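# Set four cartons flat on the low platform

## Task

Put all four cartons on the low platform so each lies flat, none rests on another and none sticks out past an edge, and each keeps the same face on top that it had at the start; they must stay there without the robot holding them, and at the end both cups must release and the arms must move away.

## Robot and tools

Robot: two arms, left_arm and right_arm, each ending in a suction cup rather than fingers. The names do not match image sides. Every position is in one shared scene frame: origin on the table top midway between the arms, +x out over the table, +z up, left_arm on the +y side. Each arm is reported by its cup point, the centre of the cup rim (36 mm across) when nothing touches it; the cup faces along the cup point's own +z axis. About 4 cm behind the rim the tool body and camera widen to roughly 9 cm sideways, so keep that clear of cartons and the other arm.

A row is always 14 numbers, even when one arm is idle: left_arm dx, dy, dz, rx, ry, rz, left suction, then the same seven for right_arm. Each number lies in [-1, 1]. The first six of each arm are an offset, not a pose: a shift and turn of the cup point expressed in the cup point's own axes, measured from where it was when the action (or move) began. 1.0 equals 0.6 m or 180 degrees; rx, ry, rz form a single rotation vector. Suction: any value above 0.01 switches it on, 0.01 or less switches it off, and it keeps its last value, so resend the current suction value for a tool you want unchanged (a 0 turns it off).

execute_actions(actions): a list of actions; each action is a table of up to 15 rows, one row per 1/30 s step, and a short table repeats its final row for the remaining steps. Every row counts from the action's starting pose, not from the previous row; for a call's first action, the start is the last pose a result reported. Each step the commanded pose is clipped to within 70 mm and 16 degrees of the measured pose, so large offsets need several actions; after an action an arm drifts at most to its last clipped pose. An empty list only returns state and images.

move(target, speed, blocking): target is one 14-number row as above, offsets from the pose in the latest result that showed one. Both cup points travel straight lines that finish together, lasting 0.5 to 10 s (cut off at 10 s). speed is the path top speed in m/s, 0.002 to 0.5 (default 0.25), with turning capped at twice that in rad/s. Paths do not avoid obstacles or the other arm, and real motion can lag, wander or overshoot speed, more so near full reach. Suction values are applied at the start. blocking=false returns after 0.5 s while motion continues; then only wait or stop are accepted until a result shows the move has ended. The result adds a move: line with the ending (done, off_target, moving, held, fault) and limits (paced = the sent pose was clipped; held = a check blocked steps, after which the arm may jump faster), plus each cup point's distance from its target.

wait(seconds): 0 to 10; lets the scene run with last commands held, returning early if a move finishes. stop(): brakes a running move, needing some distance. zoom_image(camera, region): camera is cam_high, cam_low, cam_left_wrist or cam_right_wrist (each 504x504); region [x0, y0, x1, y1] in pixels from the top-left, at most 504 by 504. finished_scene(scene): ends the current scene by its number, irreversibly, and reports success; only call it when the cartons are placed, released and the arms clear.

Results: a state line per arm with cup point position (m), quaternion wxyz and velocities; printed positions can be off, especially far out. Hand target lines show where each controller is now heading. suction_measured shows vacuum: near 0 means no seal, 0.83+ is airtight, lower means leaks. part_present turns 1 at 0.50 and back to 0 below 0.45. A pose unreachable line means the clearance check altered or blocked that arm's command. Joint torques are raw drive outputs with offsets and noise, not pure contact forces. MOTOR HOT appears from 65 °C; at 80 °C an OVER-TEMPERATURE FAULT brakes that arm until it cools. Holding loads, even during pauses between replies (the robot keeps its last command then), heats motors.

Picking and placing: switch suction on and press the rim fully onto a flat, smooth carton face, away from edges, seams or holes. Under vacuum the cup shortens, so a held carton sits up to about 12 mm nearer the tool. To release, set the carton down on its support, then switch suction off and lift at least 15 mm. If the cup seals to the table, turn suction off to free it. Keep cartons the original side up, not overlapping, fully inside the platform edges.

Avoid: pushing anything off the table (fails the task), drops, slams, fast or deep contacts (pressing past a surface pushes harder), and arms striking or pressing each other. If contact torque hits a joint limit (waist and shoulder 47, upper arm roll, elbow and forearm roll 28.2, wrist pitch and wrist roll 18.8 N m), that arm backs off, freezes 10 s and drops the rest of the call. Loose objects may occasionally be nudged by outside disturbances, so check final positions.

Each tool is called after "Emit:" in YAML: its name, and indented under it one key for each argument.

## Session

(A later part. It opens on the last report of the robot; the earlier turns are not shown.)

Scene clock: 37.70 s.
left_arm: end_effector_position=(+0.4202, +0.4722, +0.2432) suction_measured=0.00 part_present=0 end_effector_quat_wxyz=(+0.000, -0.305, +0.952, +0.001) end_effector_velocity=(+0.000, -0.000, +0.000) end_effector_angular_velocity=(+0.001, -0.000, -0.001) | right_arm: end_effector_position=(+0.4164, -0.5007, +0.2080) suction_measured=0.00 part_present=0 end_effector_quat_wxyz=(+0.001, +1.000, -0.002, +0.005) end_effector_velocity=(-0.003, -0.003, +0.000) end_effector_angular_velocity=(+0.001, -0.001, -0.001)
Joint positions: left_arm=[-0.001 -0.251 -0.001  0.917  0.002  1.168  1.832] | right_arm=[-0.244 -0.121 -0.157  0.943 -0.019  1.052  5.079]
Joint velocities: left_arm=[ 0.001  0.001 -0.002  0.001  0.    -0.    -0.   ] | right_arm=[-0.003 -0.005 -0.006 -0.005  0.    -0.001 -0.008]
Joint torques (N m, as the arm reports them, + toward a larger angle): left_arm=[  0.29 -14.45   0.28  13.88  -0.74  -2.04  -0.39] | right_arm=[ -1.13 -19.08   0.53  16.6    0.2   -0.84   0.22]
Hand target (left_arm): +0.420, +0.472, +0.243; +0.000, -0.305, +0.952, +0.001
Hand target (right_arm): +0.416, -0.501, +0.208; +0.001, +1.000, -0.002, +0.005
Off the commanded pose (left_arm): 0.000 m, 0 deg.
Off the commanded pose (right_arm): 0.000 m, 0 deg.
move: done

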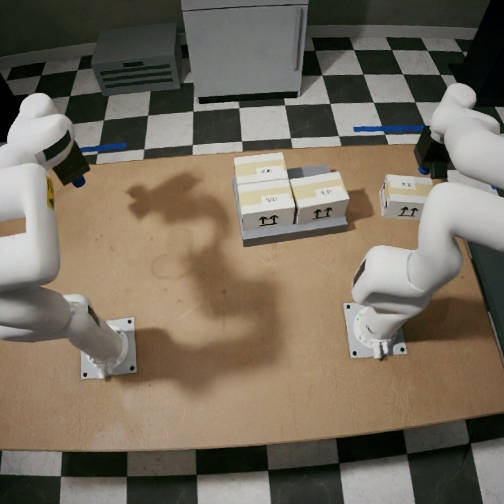

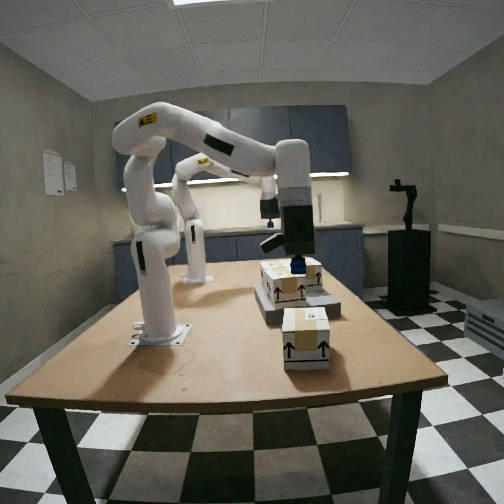

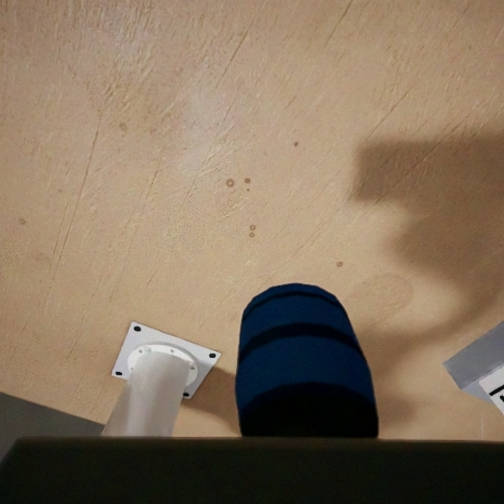

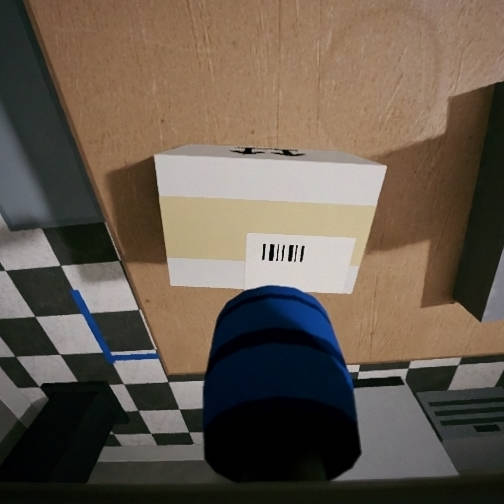

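Matches reference.

Emit:
move:
  target: [0,0,0,0,0,0,0,0,0,0.155,0,0,0,1]
  speed: 0.12

Emit:
move:
  target: [0,0,0,0,0,0,0,0,0,0.035,0,0,0,1]
  speed: 0.03

Emit:
move:
  target: [0,0,0,0,0,0,0,0,0,-0.27,0,0,0,1]
  speed: 0.2

Emit:
move:
  target: [0,0,0,0,0,0,0,0.178,-0.522,0,0,0,-0.072,1]

Scene clock: 44.63 s.
left_arm: end_effector_position=(+0.4202, +0.4722, +0.2432) suction_measured=0.00 part_present=0 end_effector_quat_wxyz=(+0.000, -0.305, +0.952, +0.001) end_effector_velocity=(+0.000, -0.000, -0.000) end_effector_angular_velocity=(-0.000, +0.001, +0.000) | right_arm: end_effector_position=(+0.4173, -0.5009, +0.1153) suction_measured=0.00 part_present=0 end_effector_quat_wxyz=(+0.001, +1.000, -0.002, +0.006) end_effector_velocity=(-0.001, +0.002, -0.004) end_effector_angular_velocity=(+0.003, +0.005, +0.001)
Joint positions: left_arm=[-0.001 -0.251 -0.001  0.917  0.002  1.168  1.832] | right_arm=[-0.245  0.016 -0.162  0.804  0.008  0.777  5.058]
Joint velocities: left_arm=[ 0.001  0.001 -0.001  0.    -0.    -0.    -0.001] | right_arm=[ 0.001  0.006  0.001 -0.005  0.003 -0.004 -0.   ]
Joint torques (N m, as the arm reports them, + toward a larger angle): left_arm=[  0.23 -14.66  -0.01  14.22  -0.83  -1.97  -0.26] | right_arm=[ -1.07 -21.57   0.06  15.07   0.24  -0.88   0.22]
Hand target (left_arm): +0.420, +0.472, +0.243; +0.000, -0.305, +0.952, +0.001
Hand target (right_arm): +0.417, -0.501, +0.115; +0.001, +1.000, -0.002, +0.005
Off the commanded pose (left_arm): 0.000 m, 0 deg.
Off the commanded pose (right_arm): 0.000 m, 0 deg.
move: done

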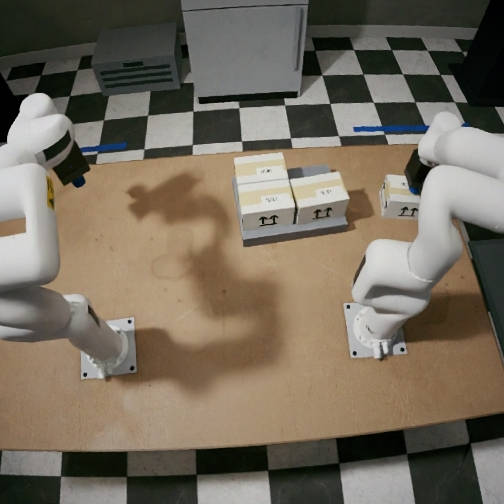

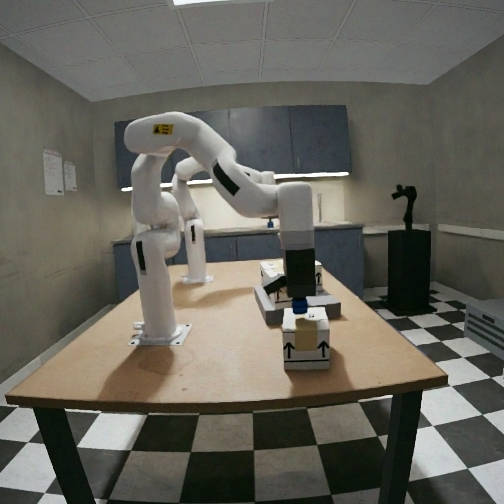

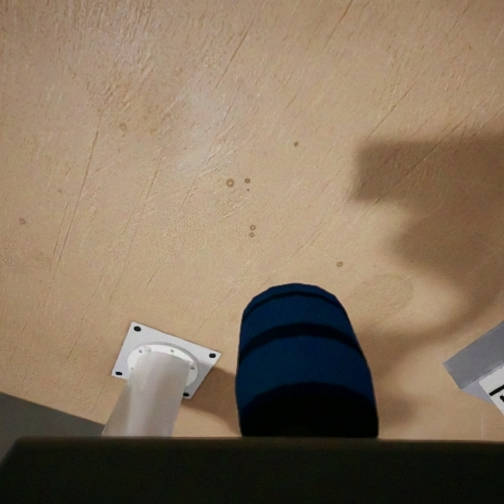

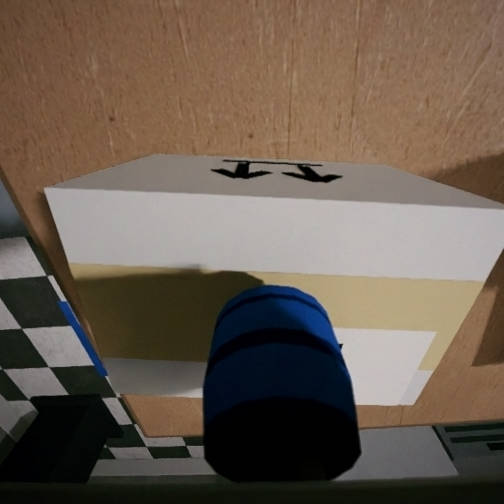

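Scene clock: 45.63 s.
left_arm: end_effector_position=(+0.4202, +0.4722, +0.2432) suction_measured=0.00 part_present=0 end_effector_quat_wxyz=(+0.000, -0.305, +0.952, +0.001) end_effector_velocity=(+0.000, -0.001, +0.000) end_effector_angular_velocity=(+0.001, +0.000, -0.002) | right_arm: end_effector_position=(+0.4173, -0.5008, +0.0943) suction_measured=0.93 part_present=1 end_effector_quat_wxyz=(+0.001, +1.000, -0.002, +0.005) end_effector_velocity=(-0.003, -0.002, -0.006) end_effector_angular_velocity=(+0.002, +0.003, -0.006)
Joint positions: left_arm=[-0.001 -0.251 -0.001  0.917  0.002  1.168  1.832] | right_arm=[-0.245  0.06  -0.161  0.784  0.019  0.715  5.05 ]
Joint velocities: left_arm=[-0.001 -0.    -0.001  0.001  0.     0.001  0.   ] | right_arm=[-0.001  0.008 -0.005 -0.009  0.002 -0.013 -0.002]
Joint torques (N m, as the arm reports them, + toward a larger angle): left_arm=[  0.44 -14.52   0.23  14.19  -0.66  -2.23  -0.31] | right_arm=[ -0.79 -25.06  -0.07  17.05   0.17  -1.11   0.22]
Hand target (left_arm): +0.420, +0.472, +0.243; +0.000, -0.305, +0.952, +0.001
Hand target (right_arm): +0.417, -0.501, +0.094; +0.001, +1.000, -0.002, +0.006
Off the commanded pose (left_arm): 0.000 m, 0 deg.
Off the commanded pose (right_arm): 0.000 m, 0 deg.
move: done

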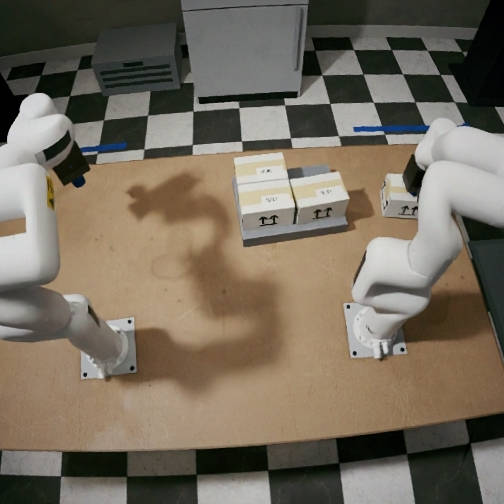

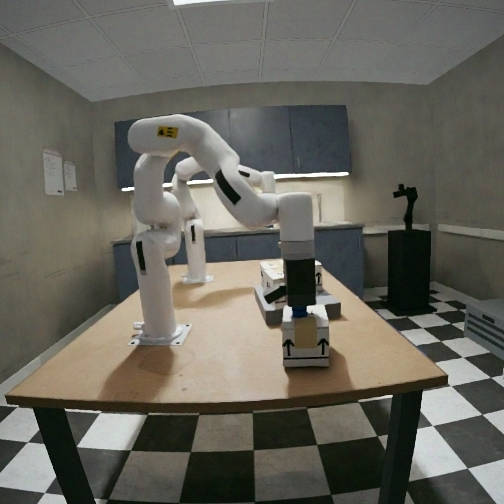

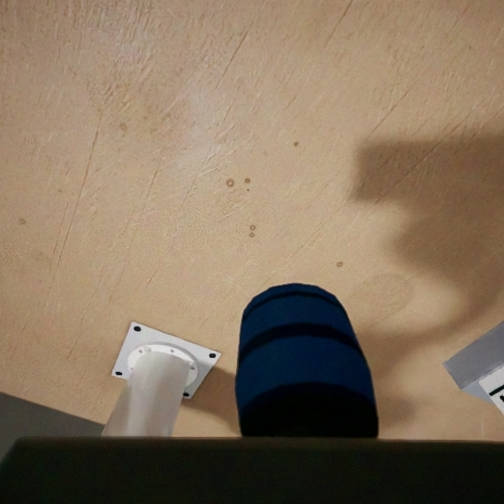

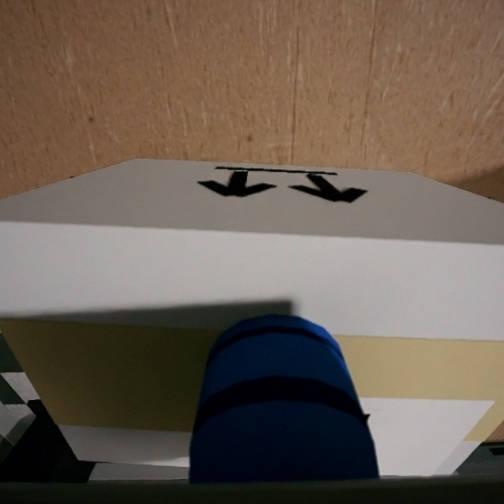

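Scene clock: 46.93 s.
left_arm: end_effector_position=(+0.4202, +0.4722, +0.2432) suction_measured=0.00 part_present=0 end_effector_quat_wxyz=(+0.000, -0.305, +0.952, +0.001) end_effector_velocity=(-0.000, +0.001, -0.000) end_effector_angular_velocity=(-0.000, +0.001, +0.002) | right_arm: end_effector_position=(+0.4157, -0.5005, +0.2556) suction_measured=1.00 part_present=1 end_effector_quat_wxyz=(+0.001, +1.000, -0.002, +0.005) end_effector_velocity=(+0.001, -0.001, +0.006) end_effector_angular_velocity=(-0.003, -0.007, +0.001)
Joint positions: left_arm=[-0.001 -0.251 -0.001  0.917  0.002  1.168  1.832] | right_arm=[-0.242 -0.158 -0.155  1.044 -0.023  1.192  5.084]
Joint velocities: left_arm=[ 0.001  0.001  0.001 -0.    -0.    -0.    -0.   ] | right_arm=[-0.001 -0.004  0.001  0.013  0.     0.009 -0.001]
Joint torques (N m, as the arm reports them, + toward a larger angle): left_arm=[  0.5  -14.73   0.29  14.07  -0.84  -2.12  -0.49] | right_arm=[ -0.94 -21.77   0.61  19.41   0.19  -1.28   0.24]
Hand target (left_arm): +0.420, +0.472, +0.243; +0.000, -0.305, +0.952, +0.001
Hand target (right_arm): +0.416, -0.501, +0.256; +0.001, +1.000, -0.002, +0.005
Off the commanded pose (left_arm): 0.000 m, 0 deg.
Off the commanded pose (right_arm): 0.001 m, 0 deg.
move: done

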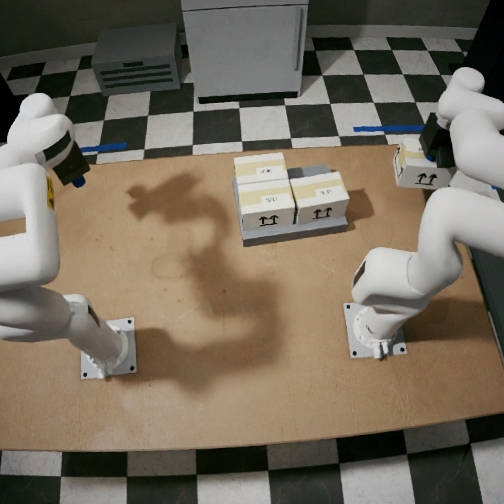

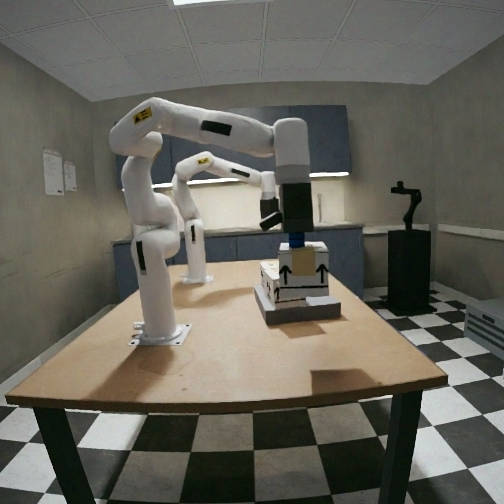

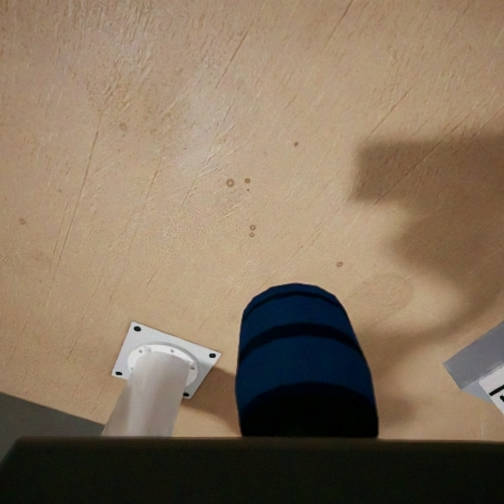

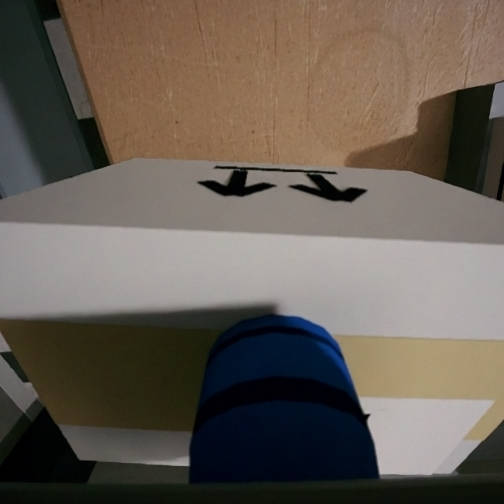

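Scene clock: 48.83 s.
left_arm: end_effector_position=(+0.4202, +0.4722, +0.2432) suction_measured=0.00 part_present=0 end_effector_quat_wxyz=(+0.000, -0.305, +0.952, +0.001) end_effector_velocity=(-0.000, -0.000, -0.000) end_effector_angular_velocity=(+0.000, +0.001, -0.002) | right_arm: end_effector_position=(+0.5244, -0.1874, +0.2566) suction_measured=1.00 part_present=1 end_effector_quat_wxyz=(-0.001, +0.994, +0.110, +0.005) end_effector_velocity=(+0.001, +0.005, -0.000) end_effector_angular_velocity=(+0.000, +0.002, +0.007)
Joint positions: left_arm=[-0.001 -0.251 -0.001  0.917  0.002  1.168  1.832] | right_arm=[ 0.087  0.128  0.212  1.367 -0.027  1.231  5.551]
Joint velocities: left_arm=[-0.001 -0.001 -0.    -0.001  0.     0.001  0.   ] | right_arm=[ 0.005  0.009  0.005  0.01  -0.002  0.003  0.004]
Joint torques (N m, as the arm reports them, + toward a larger angle): left_arm=[  0.21 -14.53   0.01  13.96  -1.    -2.18  -0.31] | right_arm=[ -1.25 -30.18   0.43  19.7    0.23  -1.22   0.21]
Hand target (left_arm): +0.420, +0.472, +0.243; +0.000, -0.305, +0.952, +0.001
Hand target (right_arm): +0.524, -0.187, +0.256; -0.001, +0.994, +0.111, +0.005
Off the commanded pose (left_arm): 0.000 m, 0 deg.
Off the commanded pose (right_arm): 0.001 m, 0 deg.
move: done

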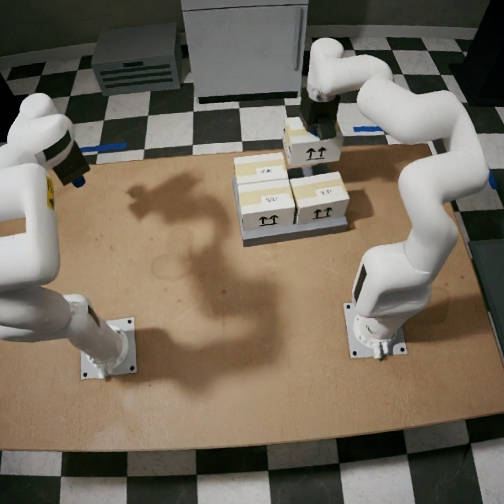

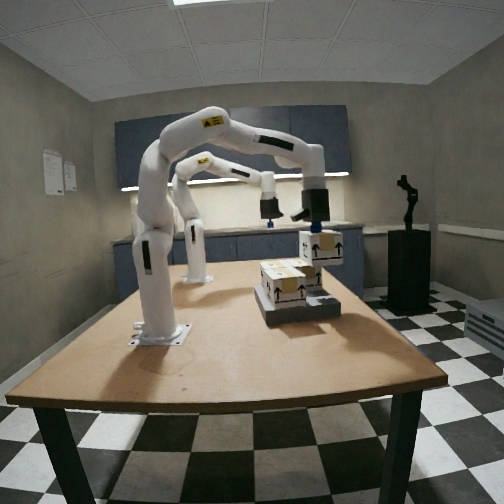

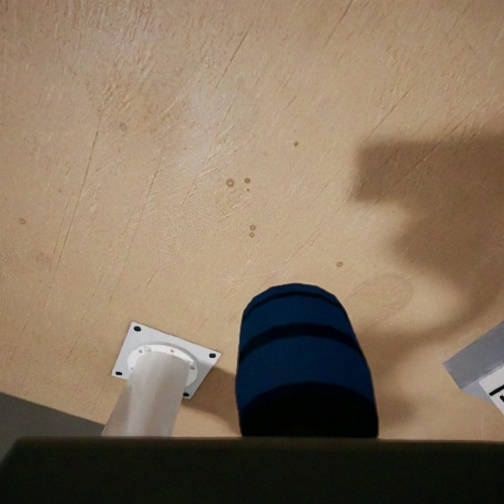

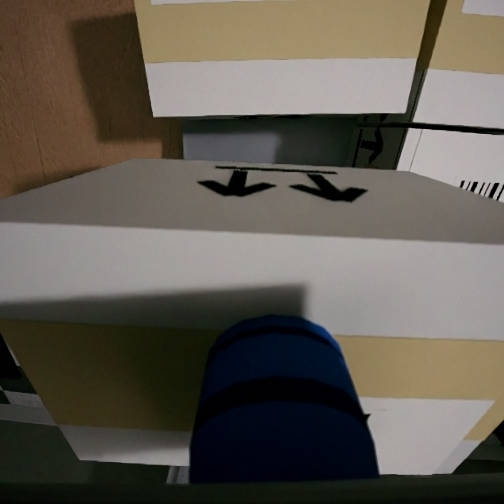

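Emit:
move:
  target: [0,0,0,0,0,0,0,-0.03,-0.006,0.175,0,0,-0.006,1]
  speed: 0.08

Scene clock: 54.20 s.
left_arm: end_effector_position=(+0.4202, +0.4722, +0.2432) suction_measured=0.00 part_present=0 end_effector_quat_wxyz=(+0.000, -0.305, +0.952, +0.001) end_effector_velocity=(+0.000, -0.000, +0.000) end_effector_angular_velocity=(+0.001, -0.002, -0.001) | right_arm: end_effector_position=(+0.5071, -0.1874, +0.1520) suction_measured=1.00 part_present=1 end_effector_quat_wxyz=(-0.001, +0.993, +0.120, +0.006) end_effector_velocity=(+0.001, -0.000, -0.002) end_effector_angular_velocity=(-0.000, -0.004, +0.001)
Joint positions: left_arm=[-0.001 -0.251 -0.001  0.917  0.002  1.168  1.832] | right_arm=[ 0.09   0.163  0.213  1.102 -0.041  0.931  5.551]
Joint velocities: left_arm=[ 0.    -0.001 -0.001 -0.     0.    -0.001 -0.   ] | right_arm=[ 0.     0.002 -0.001 -0.004 -0.002 -0.01  -0.001]
Joint torques (N m, as the arm reports them, + toward a larger angle): left_arm=[  0.53 -14.58   0.07  13.92  -0.68  -2.04  -0.38] | right_arm=[ -1.28 -29.97   0.63  18.26   0.15  -1.14   0.25]
Hand target (left_arm): +0.420, +0.472, +0.243; +0.000, -0.305, +0.952, +0.001
Hand target (right_arm): +0.507, -0.187, +0.151; -0.001, +0.993, +0.120, +0.005
Off the commanded pose (left_arm): 0.000 m, 0 deg.
Off the commanded pose (right_arm): 0.001 m, 0 deg.
move: done

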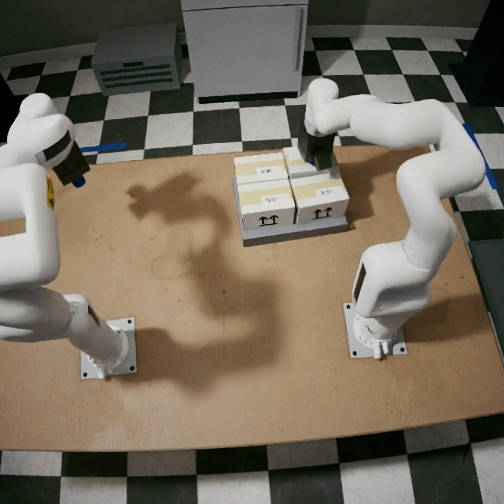

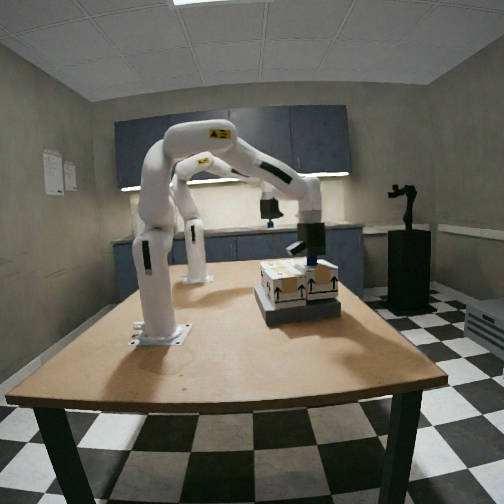

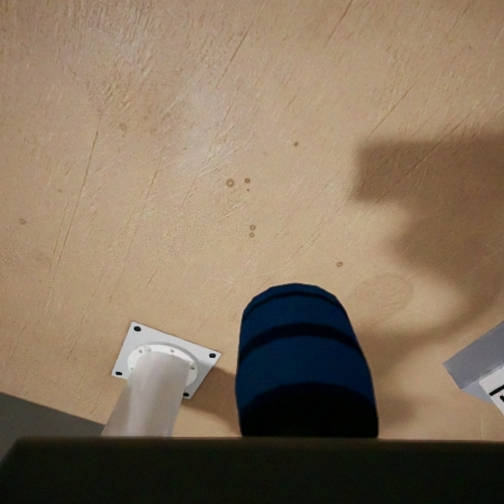

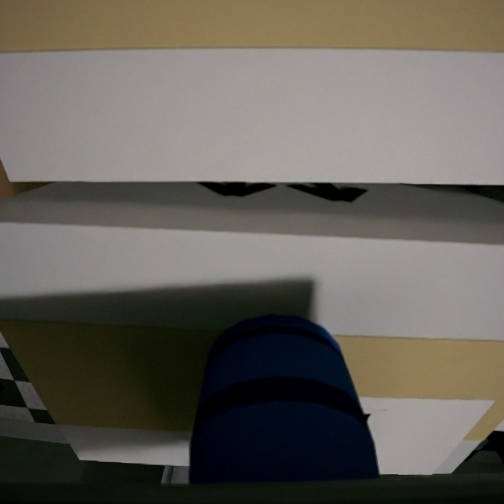

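Emit:
move:
  target: [0,0,0,0,0,0,0,0,0,0.027,0,0,0,1]
  speed: 0.03

Emit:
execute_actions:
  actions:
    - [[0,0,0,0,0,0,0,0,0,0,0,0,0,0]]

Emit:
move:
  target: [0,0,0,0,0,0,0,0,0,-0.2,0,0,0,0]
  speed: 0.15

Emit:
move:
  target: [0,0,0,0,0,0,0,0.2,0.2,0,0,0,0,0]

Scene clock: 59.97 s.
left_arm: end_effector_position=(+0.4202, +0.4722, +0.2432) suction_measured=0.00 part_present=0 end_effector_quat_wxyz=(+0.000, -0.305, +0.952, +0.001) end_effector_velocity=(+0.000, -0.000, +0.001) end_effector_angular_velocity=(+0.000, -0.002, +0.001) | right_arm: end_effector_position=(+0.5073, -0.1874, +0.1361) suction_measured=1.00 part_present=1 end_effector_quat_wxyz=(-0.001, +0.993, +0.120, +0.006) end_effector_velocity=(+0.001, +0.001, +0.001) end_effector_angular_velocity=(+0.000, -0.005, +0.002)
Joint positions: left_arm=[-0.001 -0.251 -0.001  0.917  0.002  1.168  1.832] | right_arm=[ 0.092  0.186  0.211  1.082 -0.049  0.888  5.556]
Joint velocities: left_arm=[ 0.001 -0.001 -0.001  0.    -0.    -0.001 -0.001] | right_arm=[ 0.002 -0.001  0.    -0.001 -0.001 -0.004  0.001]
Joint torques (N m, as the arm reports them, + toward a larger angle): left_arm=[  0.19 -14.6    0.04  14.    -0.81  -2.28  -0.35] | right_arm=[ -1.1  -30.16   0.71  18.07   0.22  -1.25   0.26]
Hand target (left_arm): +0.420, +0.472, +0.243; +0.000, -0.305, +0.952, +0.001
Hand target (right_arm): +0.507, -0.187, +0.136; -0.001, +0.993, +0.120, +0.006
Off the commanded pose (left_arm): 0.000 m, 0 deg.
Off the commanded pose (right_arm): 0.000 m, 0 deg.
move: done

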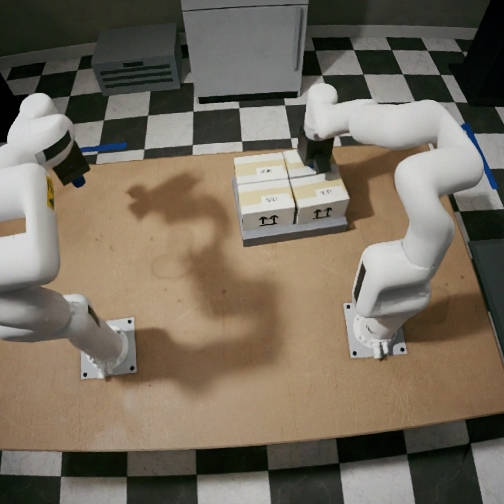

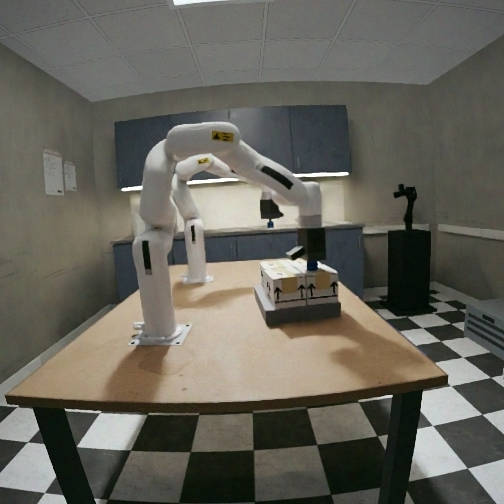

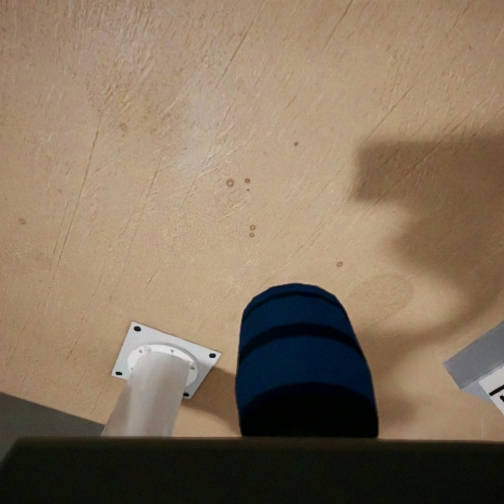

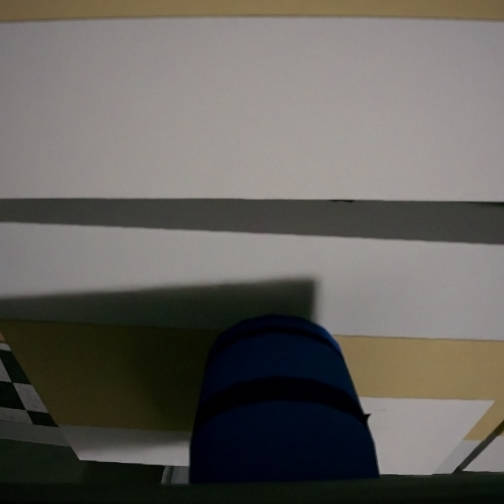

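Scene clock: 60.47 s.
left_arm: end_effector_position=(+0.4202, +0.4722, +0.2432) suction_measured=0.00 part_present=0 end_effector_quat_wxyz=(+0.000, -0.305, +0.952, +0.001) end_effector_velocity=(-0.000, +0.000, -0.000) end_effector_angular_velocity=(+0.000, +0.001, +0.001) | right_arm: end_effector_position=(+0.5084, -0.1870, +0.1374) suction_measured=0.00 part_present=0 end_effector_quat_wxyz=(-0.002, +0.993, +0.120, +0.008) end_effector_velocity=(-0.003, -0.001, -0.005) end_effector_angular_velocity=(-0.002, +0.012, -0.002)
Joint positions: left_arm=[-0.001 -0.251 -0.001  0.917  0.002  1.168  1.832] | right_arm=[ 0.092  0.185  0.211  1.084 -0.049  0.887  5.556]
Joint velocities: left_arm=[ 0.001  0.001 -0.     0.     0.     0.001  0.   ] | right_arm=[ 0.     0.005 -0.001 -0.006  0.     0.002  0.001]
Joint torques (N m, as the arm reports them, + toward a larger angle): left_arm=[  0.72 -14.45   0.38  14.23  -0.79  -2.08  -0.39] | right_arm=[ -1.05 -19.73   0.43  10.27   0.24  -0.15   0.32]
Hand target (left_arm): +0.420, +0.472, +0.243; +0.000, -0.305, +0.952, +0.001
Hand target (right_arm): +0.507, -0.187, +0.136; -0.001, +0.993, +0.120, +0.006
Off the commanded pose (left_arm): 0.000 m, 0 deg.
Off the commanded pose (right_arm): 0.002 m, 0 deg.

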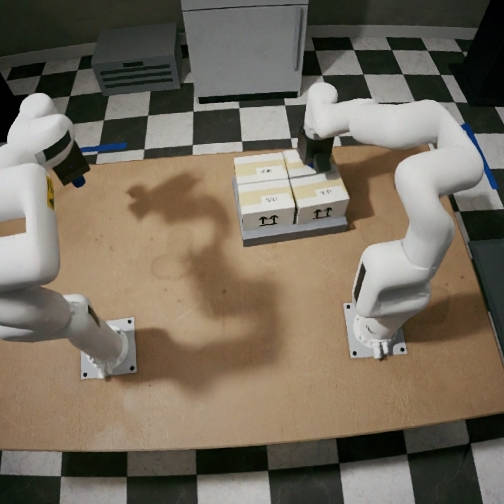

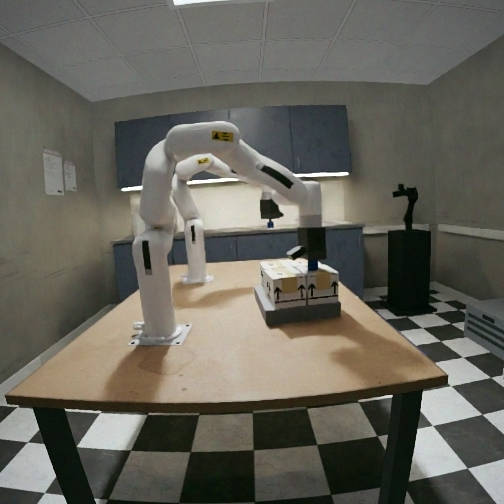

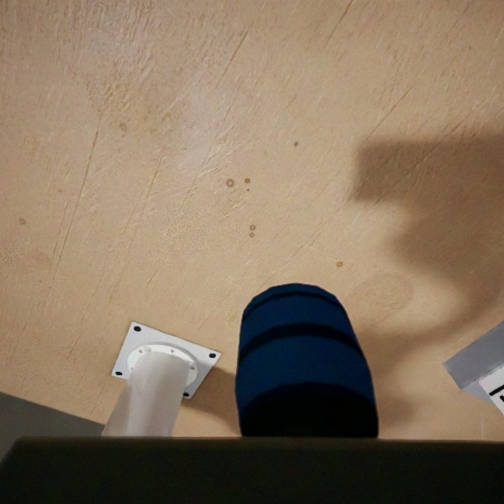

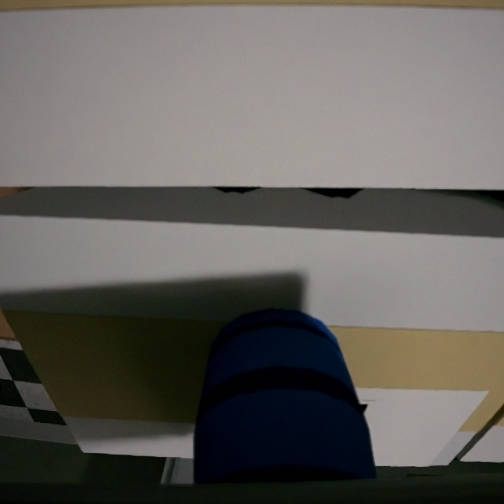

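Scene clock: 61.70 s.
left_arm: end_effector_position=(+0.4202, +0.4722, +0.2432) suction_measured=0.00 part_present=0 end_effector_quat_wxyz=(+0.000, -0.305, +0.952, +0.001) end_effector_velocity=(-0.000, -0.000, +0.000) end_effector_angular_velocity=(-0.000, -0.000, +0.000) | right_arm: end_effector_position=(+0.5067, -0.1876, +0.2567) suction_measured=0.00 part_present=0 end_effector_quat_wxyz=(-0.002, +0.993, +0.120, +0.007) end_effector_velocity=(+0.001, +0.001, +0.006) end_effector_angular_velocity=(+0.000, -0.004, +0.003)
Joint positions: left_arm=[-0.001 -0.251 -0.001  0.917  0.002  1.168  1.832] | right_arm=[ 0.085  0.066  0.215  1.291 -0.014  1.212  5.531]
Joint velocities: left_arm=[-0.    -0.    -0.     0.001 -0.     0.001 -0.   ] | right_arm=[ 0.001 -0.002  0.     0.014 -0.001  0.012 -0.002]
Joint torques (N m, as the arm reports them, + toward a larger angle): left_arm=[  0.68 -14.19   0.07  13.96  -0.68  -2.04  -0.33] | right_arm=[ -1.04 -24.96   0.42  17.29   0.13  -0.96   0.26]
Hand target (left_arm): +0.420, +0.472, +0.243; +0.000, -0.305, +0.952, +0.001
Hand target (right_arm): +0.507, -0.187, +0.258; -0.002, +0.993, +0.120, +0.008
Off the commanded pose (left_arm): 0.000 m, 0 deg.
Off the commanded pose (right_arm): 0.001 m, 0 deg.
move: done

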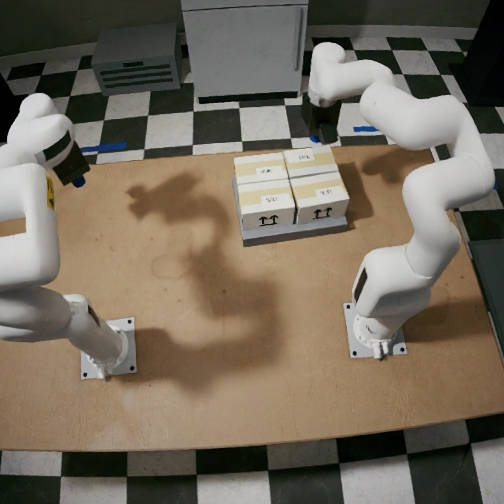

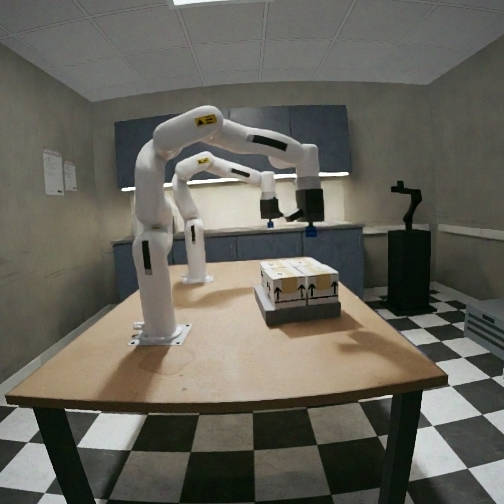

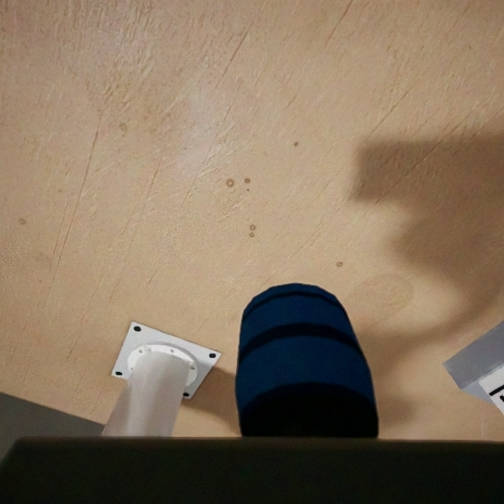

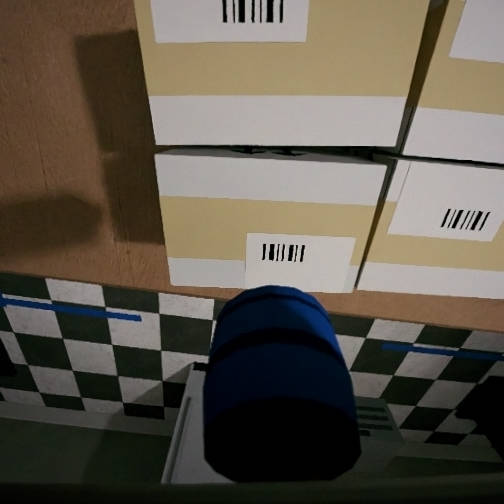

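Scene clock: 63.03 s.
left_arm: end_effector_position=(+0.4202, +0.4722, +0.2432) suction_measured=0.00 part_present=0 end_effector_quat_wxyz=(+0.000, -0.305, +0.952, +0.001) end_effector_velocity=(-0.000, +0.000, -0.000) end_effector_angular_velocity=(-0.000, +0.001, +0.001) | right_arm: end_effector_position=(+0.6513, -0.2761, +0.2579) suction_measured=0.00 part_present=0 end_effector_quat_wxyz=(-0.001, +0.993, +0.120, +0.008) end_effector_velocity=(+0.002, -0.002, +0.001) end_effector_angular_velocity=(-0.001, +0.009, -0.002)
Joint positions: left_arm=[-0.001 -0.251 -0.001  0.917  0.002  1.168  1.832] | right_arm=[ 0.01   0.554  0.132  1.972 -0.067  1.406  5.359]
Joint velocities: left_arm=[ 0.001  0.001  0.     0.    -0.     0.    -0.   ] | right_arm=[ 0.001  0.021 -0.002  0.038 -0.001  0.025 -0.001]
Joint torques (N m, as the arm reports them, + toward a larger angle): left_arm=[  0.52 -14.42   0.    14.07  -0.98  -2.05  -0.34] | right_arm=[ -0.91 -37.24   0.84  16.74   0.21  -0.69   0.25]
Hand target (left_arm): +0.420, +0.472, +0.243; +0.000, -0.305, +0.952, +0.001
Hand target (right_arm): +0.652, -0.276, +0.258; -0.001, +0.993, +0.120, +0.007
Off the commanded pose (left_arm): 0.000 m, 0 deg.
Off the commanded pose (right_arm): 0.001 m, 0 deg.
move: done

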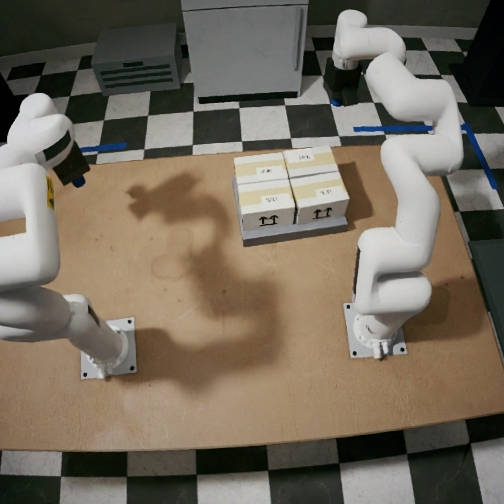

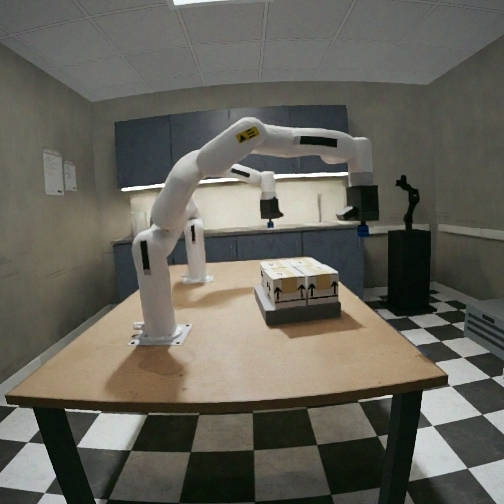

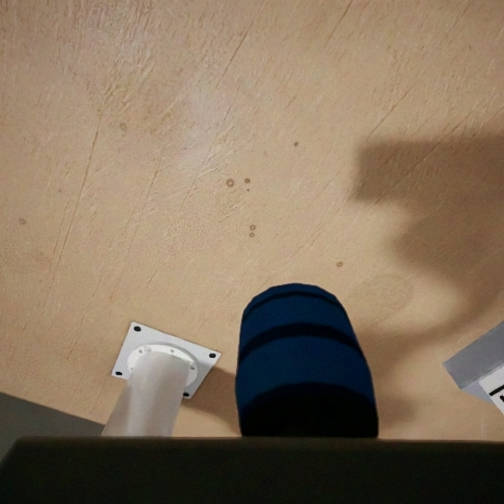

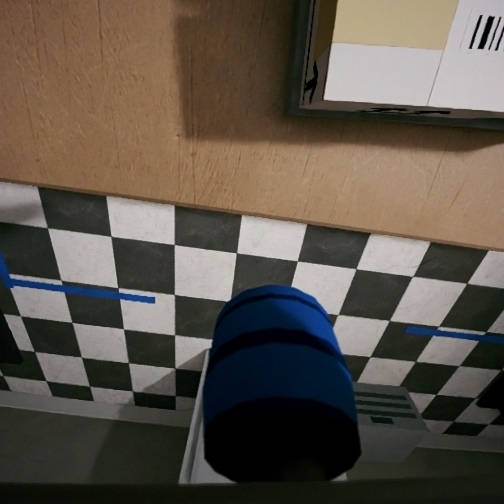

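Emit:
finished_scene:
  scene: 2

The scene is finished: the task was done.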